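# Find leaked coffee packs and place them in tray

## Task

Among three vacuum-sealed coffee packs, one or two have leaked; a leaked pack gives softly when its two large flat faces are squeezed. Every soft pack must end up entirely inside the tray, and each intact pack must finish upright at its original spot, with nothing held in place by the robot at the end.

## Robot and tools

Robot: two xArm7 arms, left_arm and right_arm, each with a parallel two-finger gripper. Base poses in the scene frame: left_arm at (+0.038, +0.269, 0) with quat_wxyz (+0.999, 0, 0, +0.045); right_arm at (-0.002, -0.278, 0) with quat_wxyz (+0.998, 0, 0, +0.066). The names are labels only, not image sides.

Scene frame: origin on the table surface midway between the arms, +z up, +x out across the table, left_arm on the +y side. All positions are metres, quaternions are w first. Gripper axes: fingers point along gripper +z and close along gripper y. end_effector_position is the point between the pads when closed, about 2 cm short of the fingertips; closing pushes the tips roughly 10 mm further along +z. Reported hand positions can be slightly off, more so at long reach.

The row (used by every motion tool): 16 plain numbers in one list covering both arms, left first: x, y, z, qw, qx, qy, qz, opening for left_arm, then the same eight for right_arm. x, y, z and the quaternion are an absolute target pose for that gripper in the scene frame, not an offset. opening runs -1 (closed) to +1 (fully open, 0.084 m). Always fill both halves; to hold an arm still, repeat its last reported position and the quaternion you have been sending (not the drifted one read back), plus its intended opening. A target more than 0.6 m from that arm's last reported position along any gripper axis gets the whole call refused, and nothing is sent. Each control step the commanded pose is clipped to 70 mm and 16 degrees from the measured one, and position wins over orientation if both cannot be met.

execute_actions(actions, pictures): actions is a list holding at most one item. Empty list: just report current state. {"rows": [[16 numbers], ...], "steps": n}: up to 15 rows and up to 15 steps of 1/30 s each (default 15); one row per step, the final row repeated to fill. {"steps": n} alone: a wait of up to 300 steps counted from the previous result, your reply time included. pictures (boolean) toggles camera images, which are on by default. After an action an arm only continues to its last clipped pose, so far targets need further calls; read the result and send the remainder.

move(target, speed): target is one 16-number row as above, absolute poses. Both grippers travel straight lines that finish together, lasting 0.5 to 10 s (cut short at 10 s). speed is the path top speed in m/s, 0.002 to 0.5, default 0.25; rotation is capped at twice that in rad/s. Openings are applied at the start. Paths ignore obstacles and the other arm; grippers lag, wander and may overshoot speed, especially with a nearly straight arm. Faster contact hits harder, and aiming deeper past a contact presses harder. Result adds a move: line with the ending (done, off_target, moving, held, fault), the acting limits (paced = pose clipped; held = some steps blocked, after which the arm may surge), and each gripper's distance from its target. If only one arm is named, the other finished fine.

wait(seconds): 0 to 10 s, nothing new sent; returns a normal result.

zoom_image(camera, region): camera is cam_high, cam_low, cam_left_wrist or cam_right_wrist; region [x0, y0, x1, y1] in image pixels from the top-left, at most 504 by 504. All images are 896x504. Calibration (intrinsics, distortion, world-to-camera transforms) is supplied and may be off by a couple of degrees and millimetres; wrist camera poses follow their arm's joints.



Result lines: the state line gives each gripper's position, quaternion and linear/angular velocities. grip_measured is the actual finger opening on the command scale; to keep hold, command an opening clearly below it (lower squeezes harder, up to about 24 N per pad for objects up to about 6 cm). A "pose unreachable" line means the clearance check altered or blocked that arm's command; HELD marks the steps affected. "Hand target" shows where the controller is currently driving each gripper. Joint torques are raw drive outputs with offsets and noise, nonzero even in free air. MOTOR HOT appears at 65 °C; at 80 °C an OVER-TEMPERATURE FAULT brakes the arm until it cools, so avoid holding loads for long. A TORQUE FAULT occurs when contact torque reaches a joint's load limit (waist and shoulder 47.5, upper arm roll, elbow and forearm roll 28.5, wrist pitch and wrist roll 19 N m, carried weight included): the arm backs off, freezes 10 s and drops the rest of the call. Joint ranges in rad: waist ±6.283, shoulder -2.059 to 2.094, upper arm roll ±6.283, elbow -0.192 to 3.927, forearm roll ±6.283, wrist pitch -1.693 to 3.142, wrist roll ±6.283.

The simulation keeps running while the operator thinks between calls. Random brief tugs on a held item or nudges to loose objects may occur.

Avoid: anything leaving the table (instant failure), arms striking or pushing each other, fast closes or fast contacts, deep pressing, dropping or slamming packs, and knocking over intact packs. To test softness, squeeze each pack gently across its large faces and compare grip_measured; set good packs back upright where they were and leave soft ones released fully inside the tray.

Each tool is called after "Call:" by a JSON object that holds its "fn" and its "kwargs", one argument or row to a line.

## Session

Call:
{"fn": "execute_actions", "kwargs": {
  "actions": []
}}

Scene clock: 0.00 s of 4600.00 s.
left_arm: end_effector_position=(+0.1785, -0.0692, +0.2353) grip_measured=+1.00 end_effector_quat_wxyz=(-0.266, +0.447, +0.724, -0.453) end_effector_velocity=(-0.000, -0.000, -0.000) end_effector_angular_velocity=(+0.001, +0.001, -0.001) | right_arm: end_effector_position=(+0.2507, -0.8139, +0.2095) grip_measured=+1.00 end_effector_quat_wxyz=(-0.057, +0.594, +0.803, +0.000) end_effector_velocity=(+0.001, +0.000, +0.001) end_effector_angular_velocity=(-0.001, +0.000, +0.001)
Joint positions: left_arm=[-2.398 -1.409  1.42   0.757  0.287  1.14   2.951  0.084] | right_arm=[-1.393  0.532  0.209  1.796 -0.156  1.38  -2.904  0.084]
Joint velocities: left_arm=[-0.001  0.     0.001 -0.    -0.    -0.    -0.     0.   ] | right_arm=[ 0.002 -0.001 -0.     0.    -0.     0.001  0.001 -0.   ]
Joint torques (N m, as the arm reports them, + toward a larger angle): no reading
Motor temperatures (°C, as the motors report them): left_arm=[30 30 29 32 26 35 34] | right_arm=[31 32 31 31 30 33 34]
Hand target (left_arm): +0.178, -0.069, +0.235; -0.266, +0.447, +0.724, -0.453
Hand target (right_arm): +0.251, -0.814, +0.210; -0.057, +0.594, +0.803, +0.000
camera_calibration (this result's frames):
cam_left_wrist: T_world_to_cam=[[0.411048, 0.178402, -0.893987, 0.179517], [0.449588, -0.892779, 0.028556, -0.0817735], [-0.793038, -0.413664, -0.447183, 0.349725], [0, 0, 0, 1]] pos_world=[0.240319, 0.0396365, 0.319212]
cam_right_wrist: T_world_to_cam=[[0.94778, 0.311168, -0.0699151, 0.0615405], [0.30612, -0.949091, -0.0742697, -0.7633], [-0.0894662, 0.0489888, -0.994784, 0.399533], [0, 0, 0, 1]] pos_world=[0.21108, -0.763164, 0.345062]

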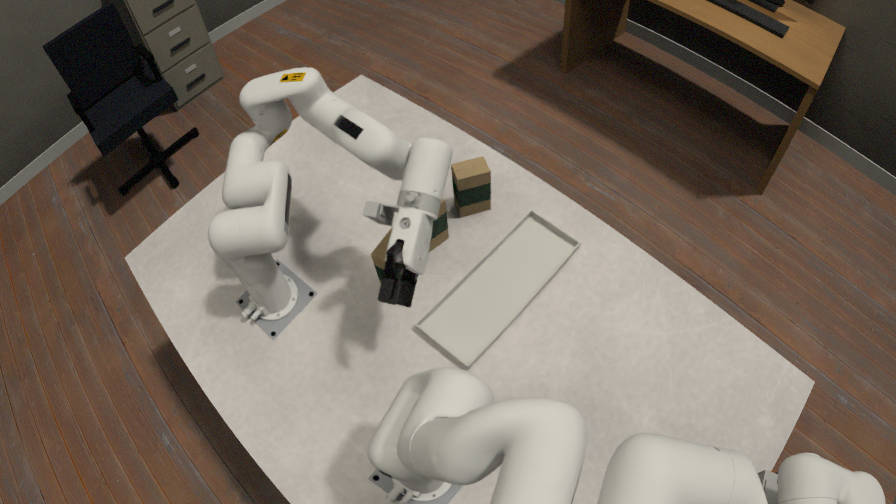

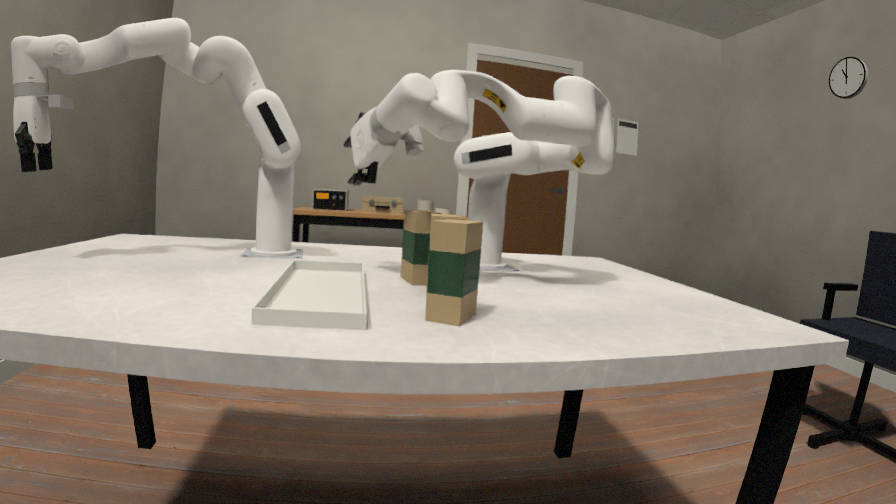

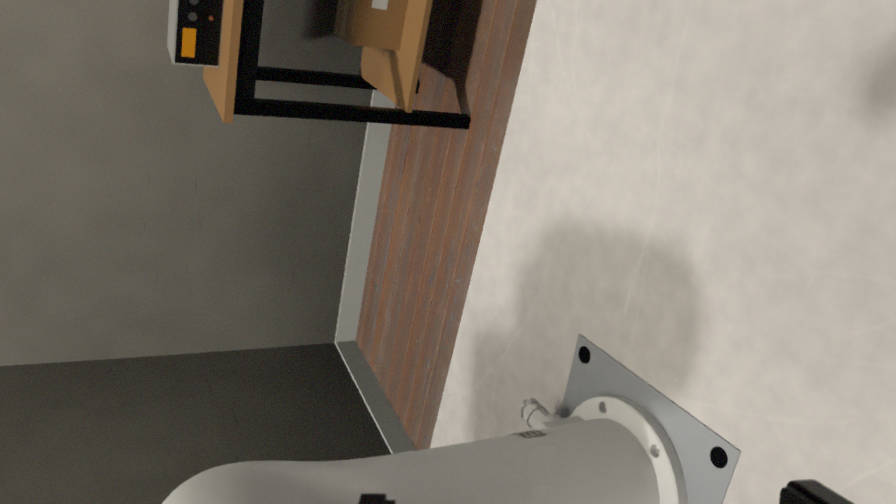

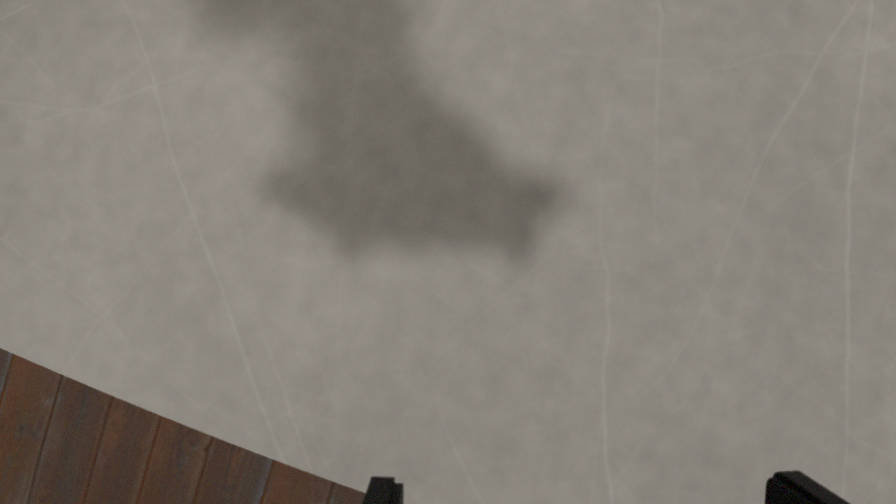

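Call:
{"fn": "move", "kwargs": {
  "target": [0.43,0.0,0.45,0,0.7071,0.7071,0,1,0.251,-0.814,0.21,-0.057,0.594,0.803,0,1],
  "speed": 0.3
}}

Scene clock: 3.87 s of 4600.00 s.
left_arm: end_effector_position=(+0.4298, +0.0010, +0.4500) grip_measured=+1.00 end_effector_quat_wxyz=(-0.002, +0.707, +0.707, +0.000) end_effector_velocity=(+0.001, +0.000, +0.002) end_effector_angular_velocity=(+0.003, -0.005, -0.002) | right_arm: end_effector_position=(+0.2510, -0.8140, +0.2100) grip_measured=+1.00 end_effector_quat_wxyz=(-0.057, +0.594, +0.803, +0.000) end_effector_velocity=(+0.001, +0.000, +0.000) end_effector_angular_velocity=(-0.001, -0.001, +0.002)
Joint positions: left_arm=[-2.814 -0.718  1.275  1.943  0.783  2.044  3.598  0.084] | right_arm=[-1.393  0.533  0.209  1.8   -0.156  1.382 -2.904  0.084]
Joint velocities: left_arm=[-0.009  0.005  0.007  0.012  0.005  0.005  0.008  0.   ] | right_arm=[ 0.002 -0.     0.     0.     0.001 -0.001  0.    -0.   ]
Joint torques (N m, as the arm reports them, + toward a larger angle): left_arm=[ 2.16 16.69 -9.23  9.9  -0.75 -1.97 -0.56] | right_arm=[  1.39 -28.78   1.97  13.08  -0.63  -1.38   1.08]
Motor temperatures (°C, as the motors report them): left_arm=[30 30 30 32 26 35 34] | right_arm=[31 32 31 32 30 33 34]
Hand target (left_arm): +0.430, +0.001, +0.450; -0.002, +0.707, +0.707, +0.000
Hand target (right_arm): +0.251, -0.814, +0.210; -0.057, +0.594, +0.803, +0.000
Off the commanded pose (left_arm): 0.001 m, 0 deg.
Off the commanded pose (right_arm): 0.000 m, 0 deg.
move: done
camera_calibration (this result's frames):
cam_left_wrist: T_world_to_cam=[[0.999903, -0.0133866, -0.00373432, -0.397857], [-0.0134149, -0.999881, -0.00766555, 0.0771763], [-0.00363126, 0.0077149, -0.999964, 0.583112], [0, 0, 0, 1]] pos_world=[0.400971, 0.0673425, 0.582197]
cam_right_wrist: T_world_to_cam=[[0.947647, 0.311526, -0.0701199, 0.0616918], [0.306454, -0.948971, -0.0744301, -0.763438], [-0.0897286, 0.0490449, -0.994758, 0.400141], [0, 0, 0, 1]] pos_world=[0.211401, -0.763324, 0.345546]

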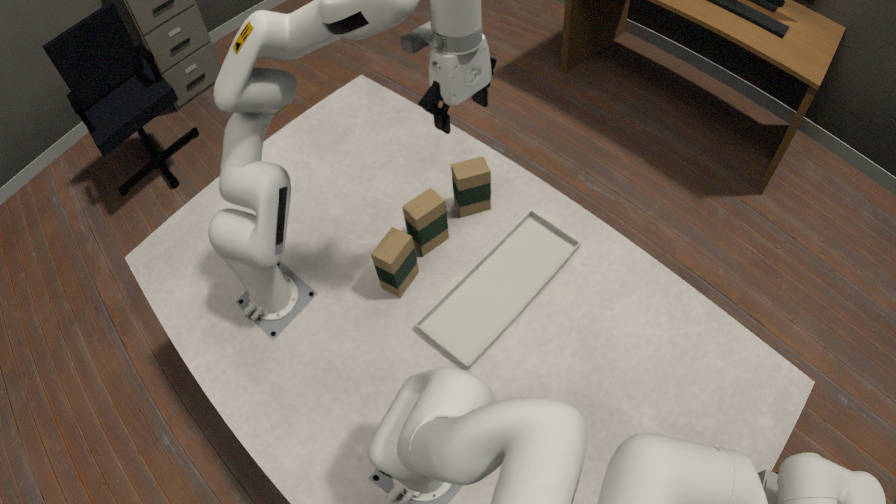

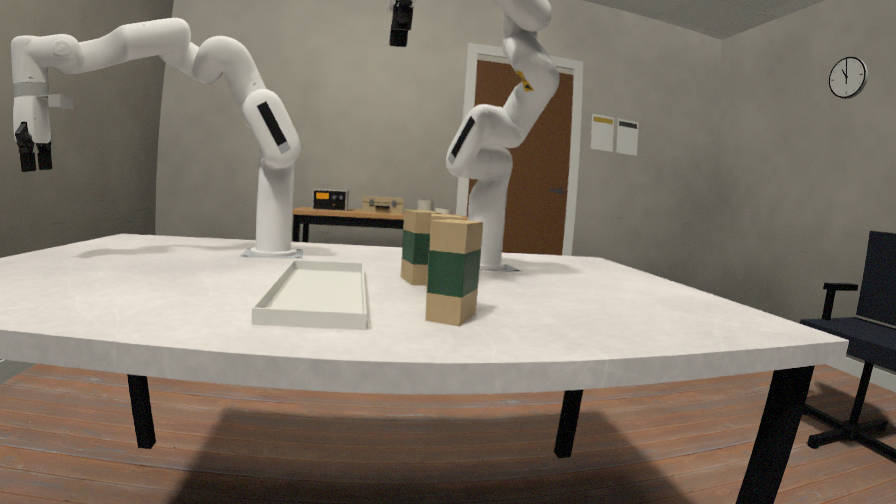

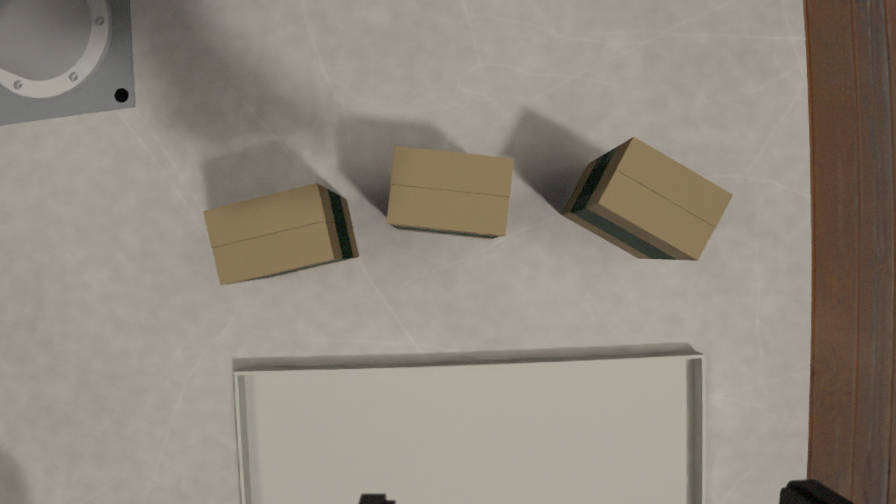

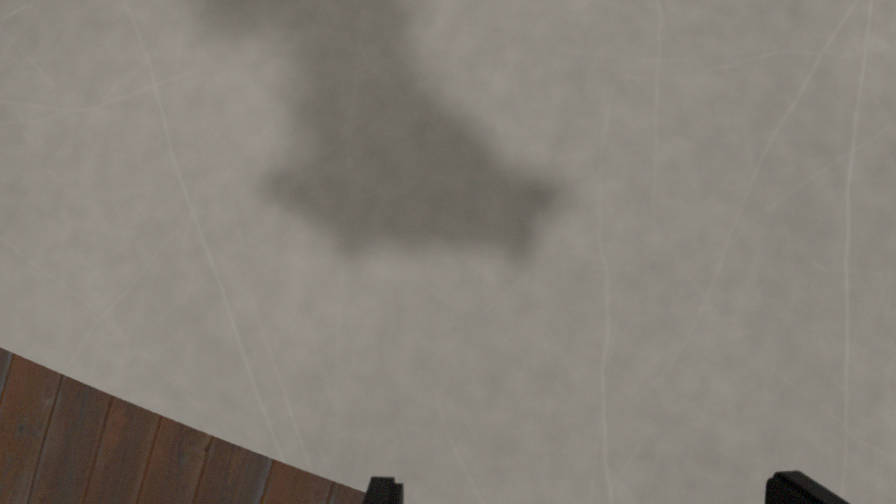

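Call:
{"fn": "move", "kwargs": {
  "target": [0.285,0.079,0.22,0,0.994,0.109,0,1,0.251,-0.814,0.21,-0.057,0.594,0.803,0,1],
  "speed": 0.35
}}

Scene clock: 8.57 s of 4600.00 s.
left_arm: end_effector_position=(+0.2850, +0.0783, +0.2203) grip_measured=+1.00 end_effector_quat_wxyz=(+0.000, +0.994, +0.110, +0.000) end_effector_velocity=(-0.001, +0.001, -0.002) end_effector_angular_velocity=(+0.000, -0.001, -0.012) | right_arm: end_effector_position=(+0.2510, -0.8140, +0.2100) grip_measured=+1.00 end_effector_quat_wxyz=(-0.057, +0.594, +0.803, +0.000) end_effector_velocity=(-0.000, -0.000, +0.000) end_effector_angular_velocity=(-0.000, -0.001, -0.001)
Joint positions: left_arm=[-2.329 -1.486  0.936  0.711  1.011  1.897  4.413  0.084] | right_arm=[-1.393  0.533  0.209  1.8   -0.156  1.382 -2.904  0.084]
Joint velocities: left_arm=[ 0.004 -0.006  0.001 -0.01   0.003 -0.     0.009 -0.   ] | right_arm=[-0.001 -0.     0.     0.     0.     0.    -0.001  0.   ]
Joint torques (N m, as the arm reports them, + toward a larger angle): left_arm=[  1.48  12.39 -12.07   8.26  -1.25  -2.04  -0.5 ] | right_arm=[  1.04 -29.17   2.03  13.07  -0.55  -1.35   1.08]
Motor temperatures (°C, as the motors report them): left_arm=[30 30 30 32 26 35 34] | right_arm=[31 32 31 32 30 33 34]
Hand target (left_arm): +0.285, +0.078, +0.220; +0.000, +0.994, +0.109, +0.000
Hand target (right_arm): +0.251, -0.814, +0.210; -0.057, +0.594, +0.803, +0.000
Off the commanded pose (left_arm): 0.001 m, 0 deg.
Off the commanded pose (right_arm): 0.000 m, 0 deg.
move: done
camera_calibration (this result's frames):
cam_left_wrist: T_world_to_cam=[[0.205282, -0.978702, -0.00110753, 0.0485005], [-0.97869, -0.205274, -0.00533964, 0.363193], [0.00499857, 0.00218006, -0.999985, 0.350312], [0, 0, 0, 1]] pos_world=[0.343746, 0.121258, 0.3523]
cam_right_wrist: T_world_to_cam=[[0.947647, 0.311527, -0.0701208, 0.0616926], [0.306455, -0.948971, -0.0744291, -0.763439], [-0.0897292, 0.0490437, -0.994758, 0.40014], [0, 0, 0, 1]] pos_world=[0.211401, -0.763325, 0.345546]

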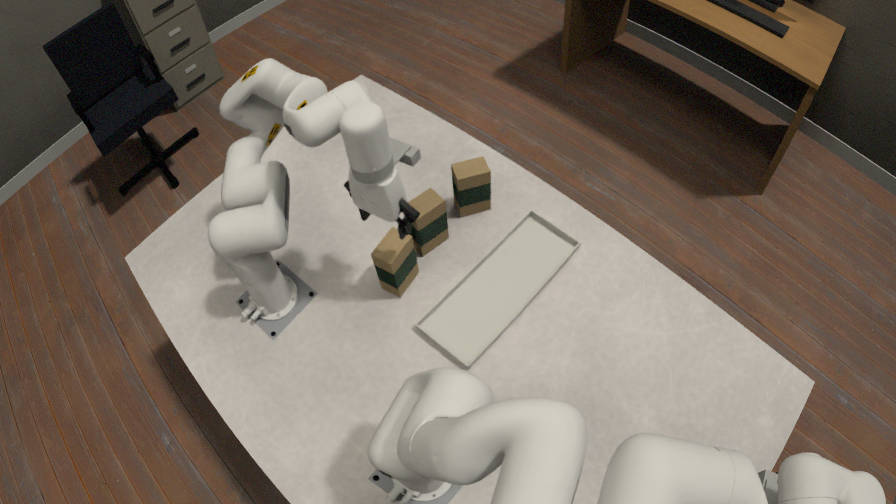

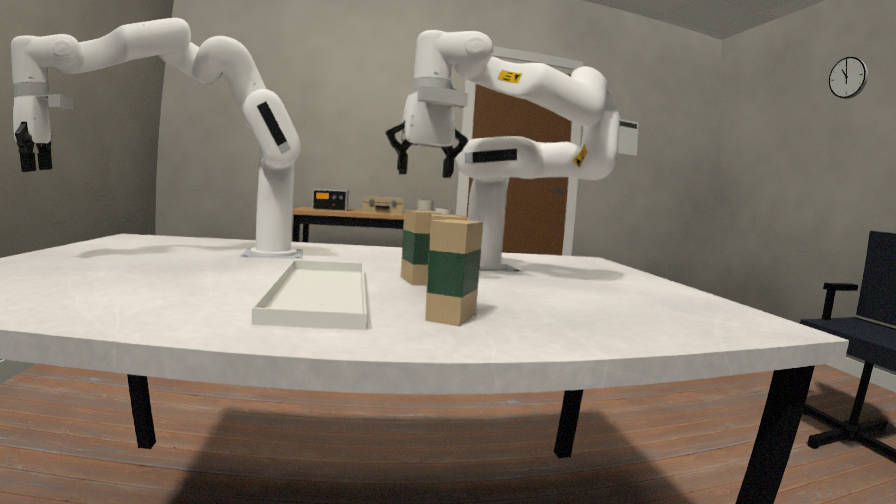

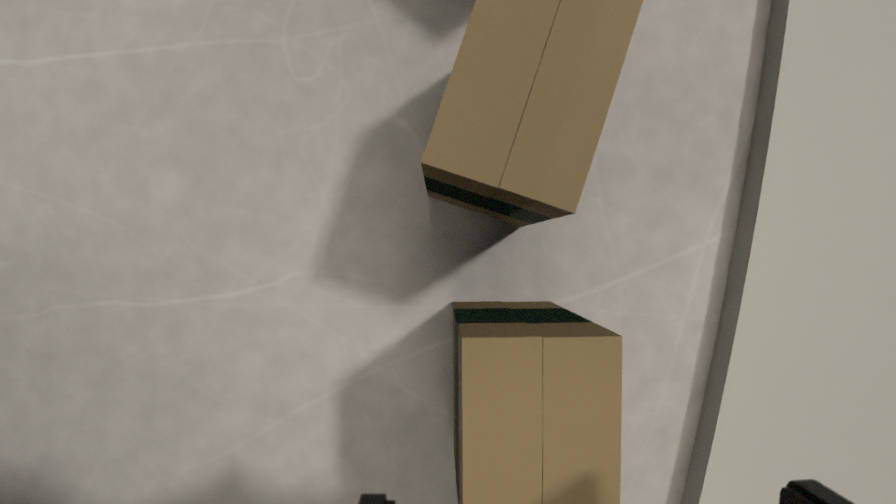

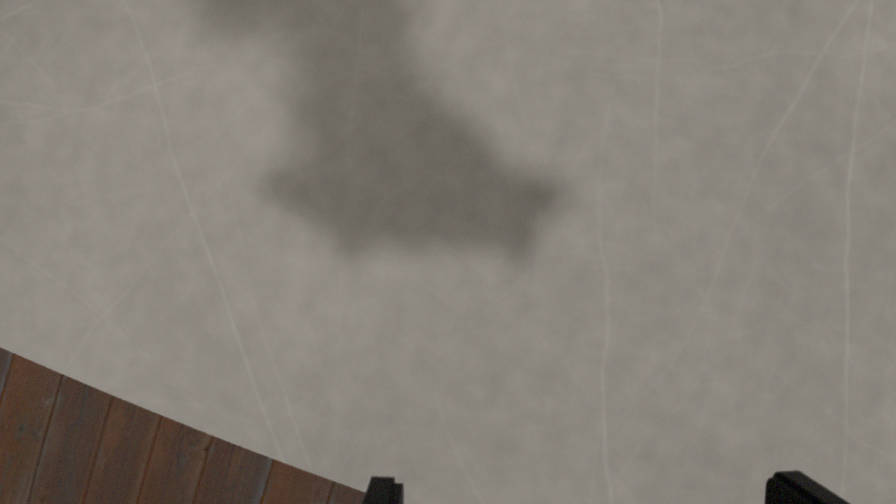

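Call:
{"fn": "move", "kwargs": {
  "target": [0.285,0.0785,0.107,0,0.994,0.109,0,1,0.251,-0.814,0.21,-0.057,0.594,0.803,0,1],
  "speed": 0.15
}}

Call:
{"fn": "move", "kwargs": {
  "target": [0.285,0.0785,0.107,0,0.994,0.109,0,-0.1,0.251,-0.814,0.21,-0.057,0.594,0.803,0,1]
}}

Scene clock: 11.80 s of 4600.00 s.
left_arm: end_effector_position=(+0.2850, +0.0785, +0.1073) grip_measured=+1.00 end_effector_quat_wxyz=(+0.000, +0.994, +0.109, +0.000) end_effector_velocity=(-0.000, -0.000, -0.002) end_effector_angular_velocity=(-0.001, +0.001, -0.001) | right_arm: end_effector_position=(+0.2510, -0.8140, +0.2100) grip_measured=+1.00 end_effector_quat_wxyz=(-0.057, +0.594, +0.803, +0.000) end_effector_velocity=(-0.001, -0.001, +0.001) end_effector_angular_velocity=(-0.002, -0.001, -0.002)
Joint positions: left_arm=[-2.228 -1.625  1.241  0.519  1.309  1.78   4.427  0.084] | right_arm=[-1.393  0.533  0.209  1.8   -0.156  1.382 -2.904  0.084]
Joint velocities: left_arm=[ 0.001 -0.003  0.008 -0.002  0.007 -0.003  0.001  0.   ] | right_arm=[-0.001 -0.001  0.     0.    -0.    -0.     0.    -0.   ]
Joint torques (N m, as the arm reports them, + toward a larger angle): left_arm=[  1.8   11.14 -12.44   3.8   -0.73  -1.98  -0.56] | right_arm=[  1.11 -28.75   1.95  13.11  -0.65  -1.47   1.  ]
Motor temperatures (°C, as the motors report them): left_arm=[30 30 30 32 26 35 34] | right_arm=[31 32 31 32 30 33 34]
Hand target (left_arm): +0.285, +0.079, +0.107; -0.000, +0.994, +0.109, +0.000
Hand target (right_arm): +0.251, -0.814, +0.210; -0.057, +0.594, +0.803, +0.000
Off the commanded pose (left_arm): 0.000 m, 0 deg.
Off the commanded pose (right_arm): 0.000 m, 0 deg.
move: done
camera_calibration (this result's frames):
cam_left_wrist: T_world_to_cam=[[0.204182, -0.978932, -0.0013625, 0.0489614], [-0.97892, -0.204172, -0.00549302, 0.362612], [0.00509911, 0.00245536, -0.999984, 0.237221], [0, 0, 0, 1]] pos_world=[0.343762, 0.121383, 0.239276]
cam_right_wrist: T_world_to_cam=[[0.947647, 0.311527, -0.0701209, 0.0616927], [0.306455, -0.948971, -0.0744292, -0.763439], [-0.0897294, 0.0490437, -0.994758, 0.40014], [0, 0, 0, 1]] pos_world=[0.211401, -0.763325, 0.345546]

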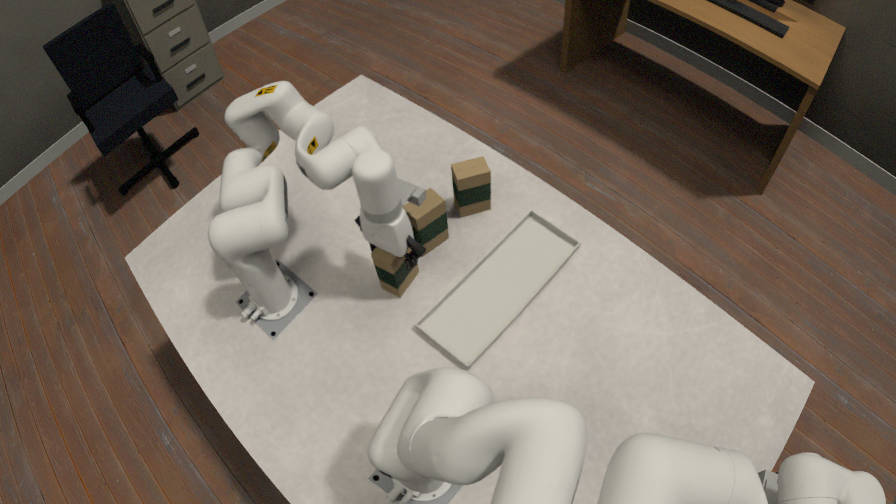

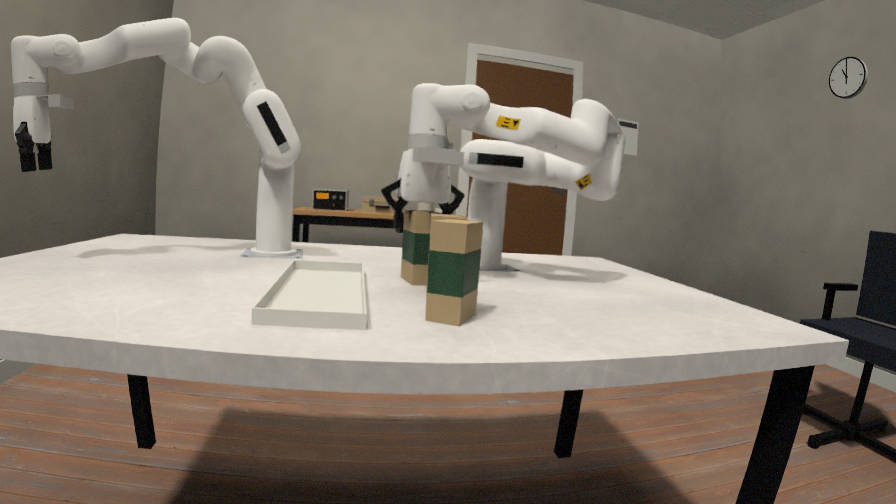

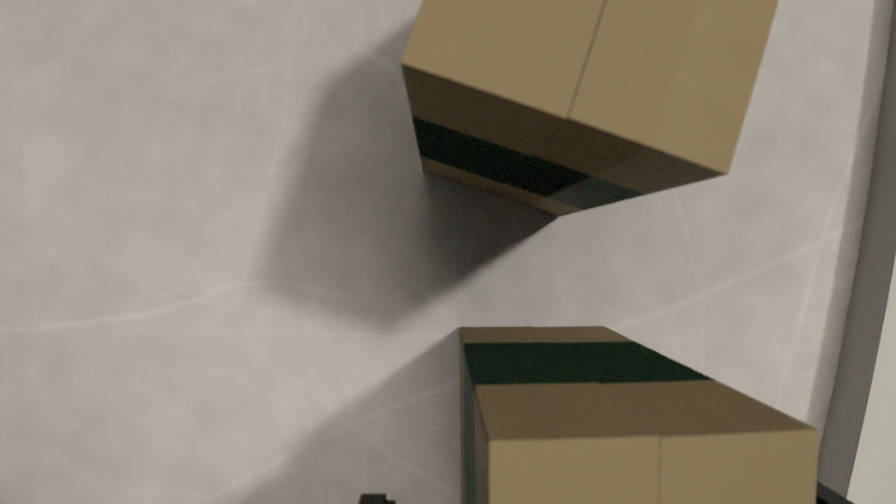

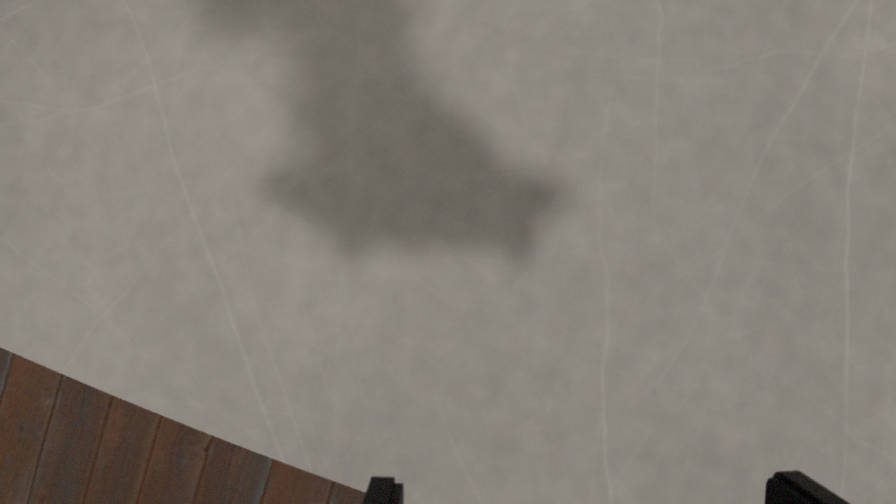

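Scene clock: 12.50 s of 4600.00 s.
left_arm: end_effector_position=(+0.2853, +0.0780, +0.1075) grip_measured=-0.10 end_effector_quat_wxyz=(+0.001, +0.994, +0.109, +0.000) end_effector_velocity=(-0.000, +0.001, -0.003) end_effector_angular_velocity=(+0.004, +0.005, +0.001) | right_arm: end_effector_position=(+0.2510, -0.8140, +0.2100) grip_measured=+1.00 end_effector_quat_wxyz=(-0.057, +0.594, +0.803, +0.000) end_effector_velocity=(+0.001, +0.000, +0.001) end_effector_angular_velocity=(-0.000, -0.002, +0.001)
Joint positions: left_arm=[-2.228 -1.624  1.241  0.519  1.309  1.777  4.427  0.04 ] | right_arm=[-1.393  0.533  0.209  1.8   -0.156  1.382 -2.904  0.084]
Joint velocities: left_arm=[ 0.001  0.002  0.009  0.001  0.003 -0.002  0.001 -0.   ] | right_arm=[ 0.001 -0.001  0.    -0.001  0.002 -0.    -0.     0.   ]
Joint torques (N m, as the arm reports them, + toward a larger angle): left_arm=[ 3.17 12.74 -7.14  2.59 -0.25  0.68 -0.53] | right_arm=[  1.17 -28.85   2.04  13.28  -0.62  -1.46   0.96]
Motor temperatures (°C, as the motors report them): left_arm=[30 30 30 32 26 35 34] | right_arm=[31 32 31 32 30 33 34]
Hand target (left_arm): +0.285, +0.079, +0.107; +0.000, +0.994, +0.109, +0.000
Hand target (right_arm): +0.251, -0.814, +0.210; -0.057, +0.594, +0.803, +0.000
Off the commanded pose (left_arm): 0.001 m, 0 deg.
Off the commanded pose (right_arm): 0.000 m, 0 deg.
move: done
camera_calibration (this result's frames):
cam_left_wrist: T_world_to_cam=[[0.204552, -0.978855, 0.00100869, 0.0480471], [-0.978839, -0.204554, -0.00560857, 0.362781], [0.00569632, 0.000159896, -0.999984, 0.237489], [0, 0, 0, 1]] pos_world=[0.343923, 0.121202, 0.239471]
cam_right_wrist: T_world_to_cam=[[0.947647, 0.311526, -0.0701209, 0.0616924], [0.306454, -0.948971, -0.0744294, -0.763439], [-0.0897294, 0.0490439, -0.994758, 0.40014], [0, 0, 0, 1]] pos_world=[0.211401, -0.763324, 0.345546]

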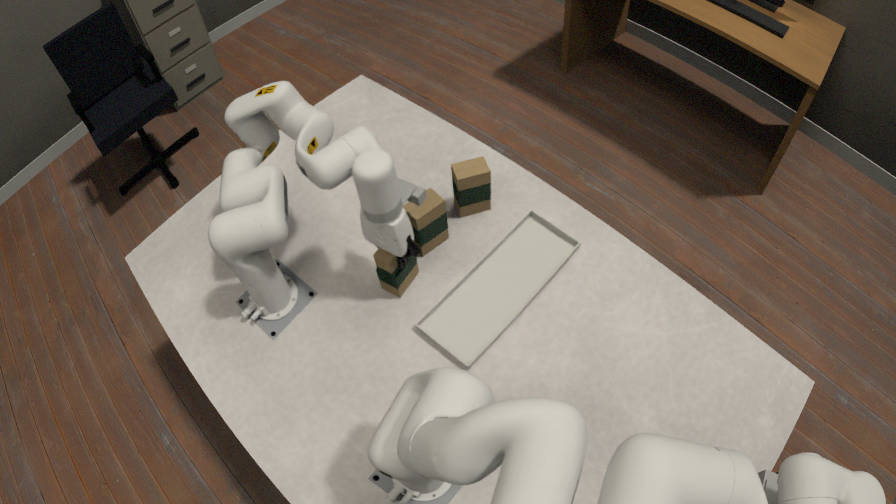

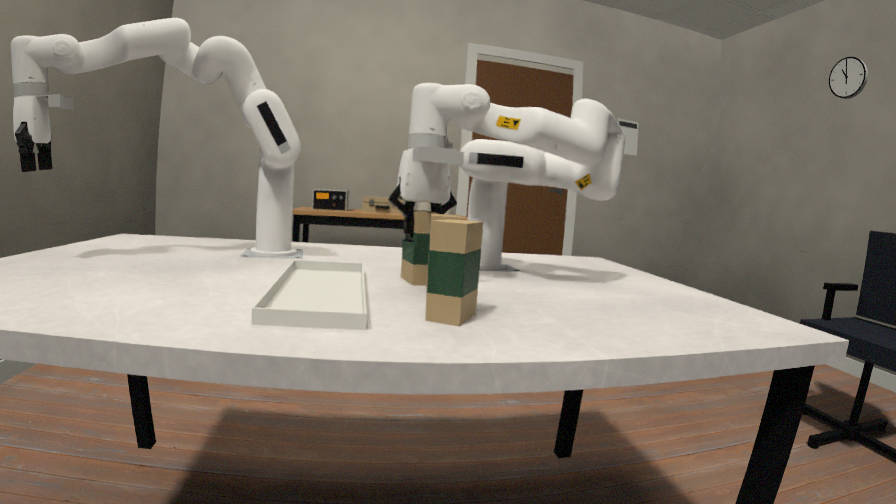

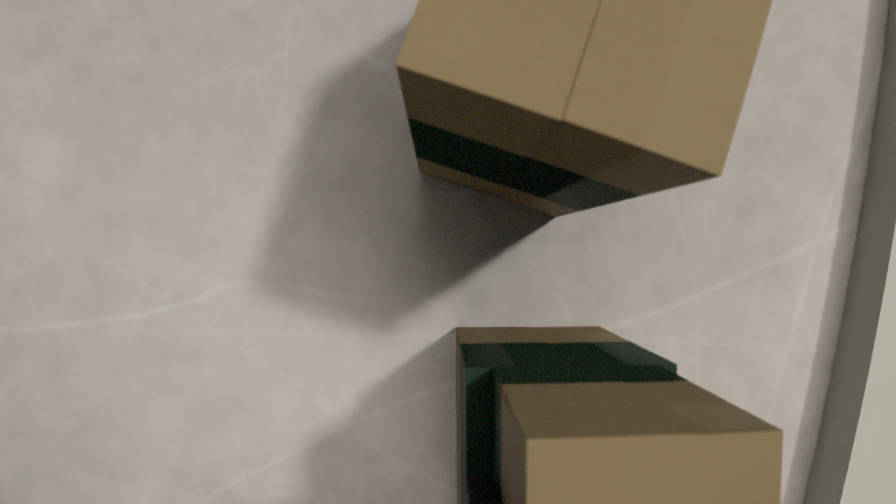

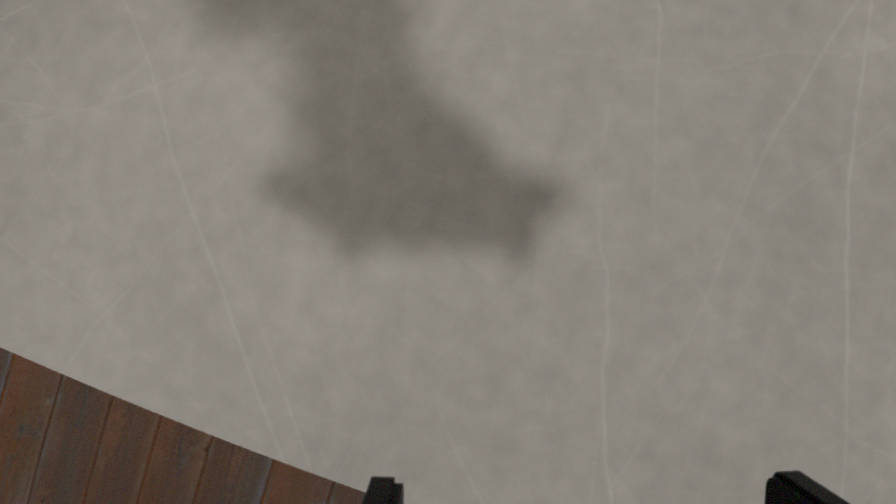

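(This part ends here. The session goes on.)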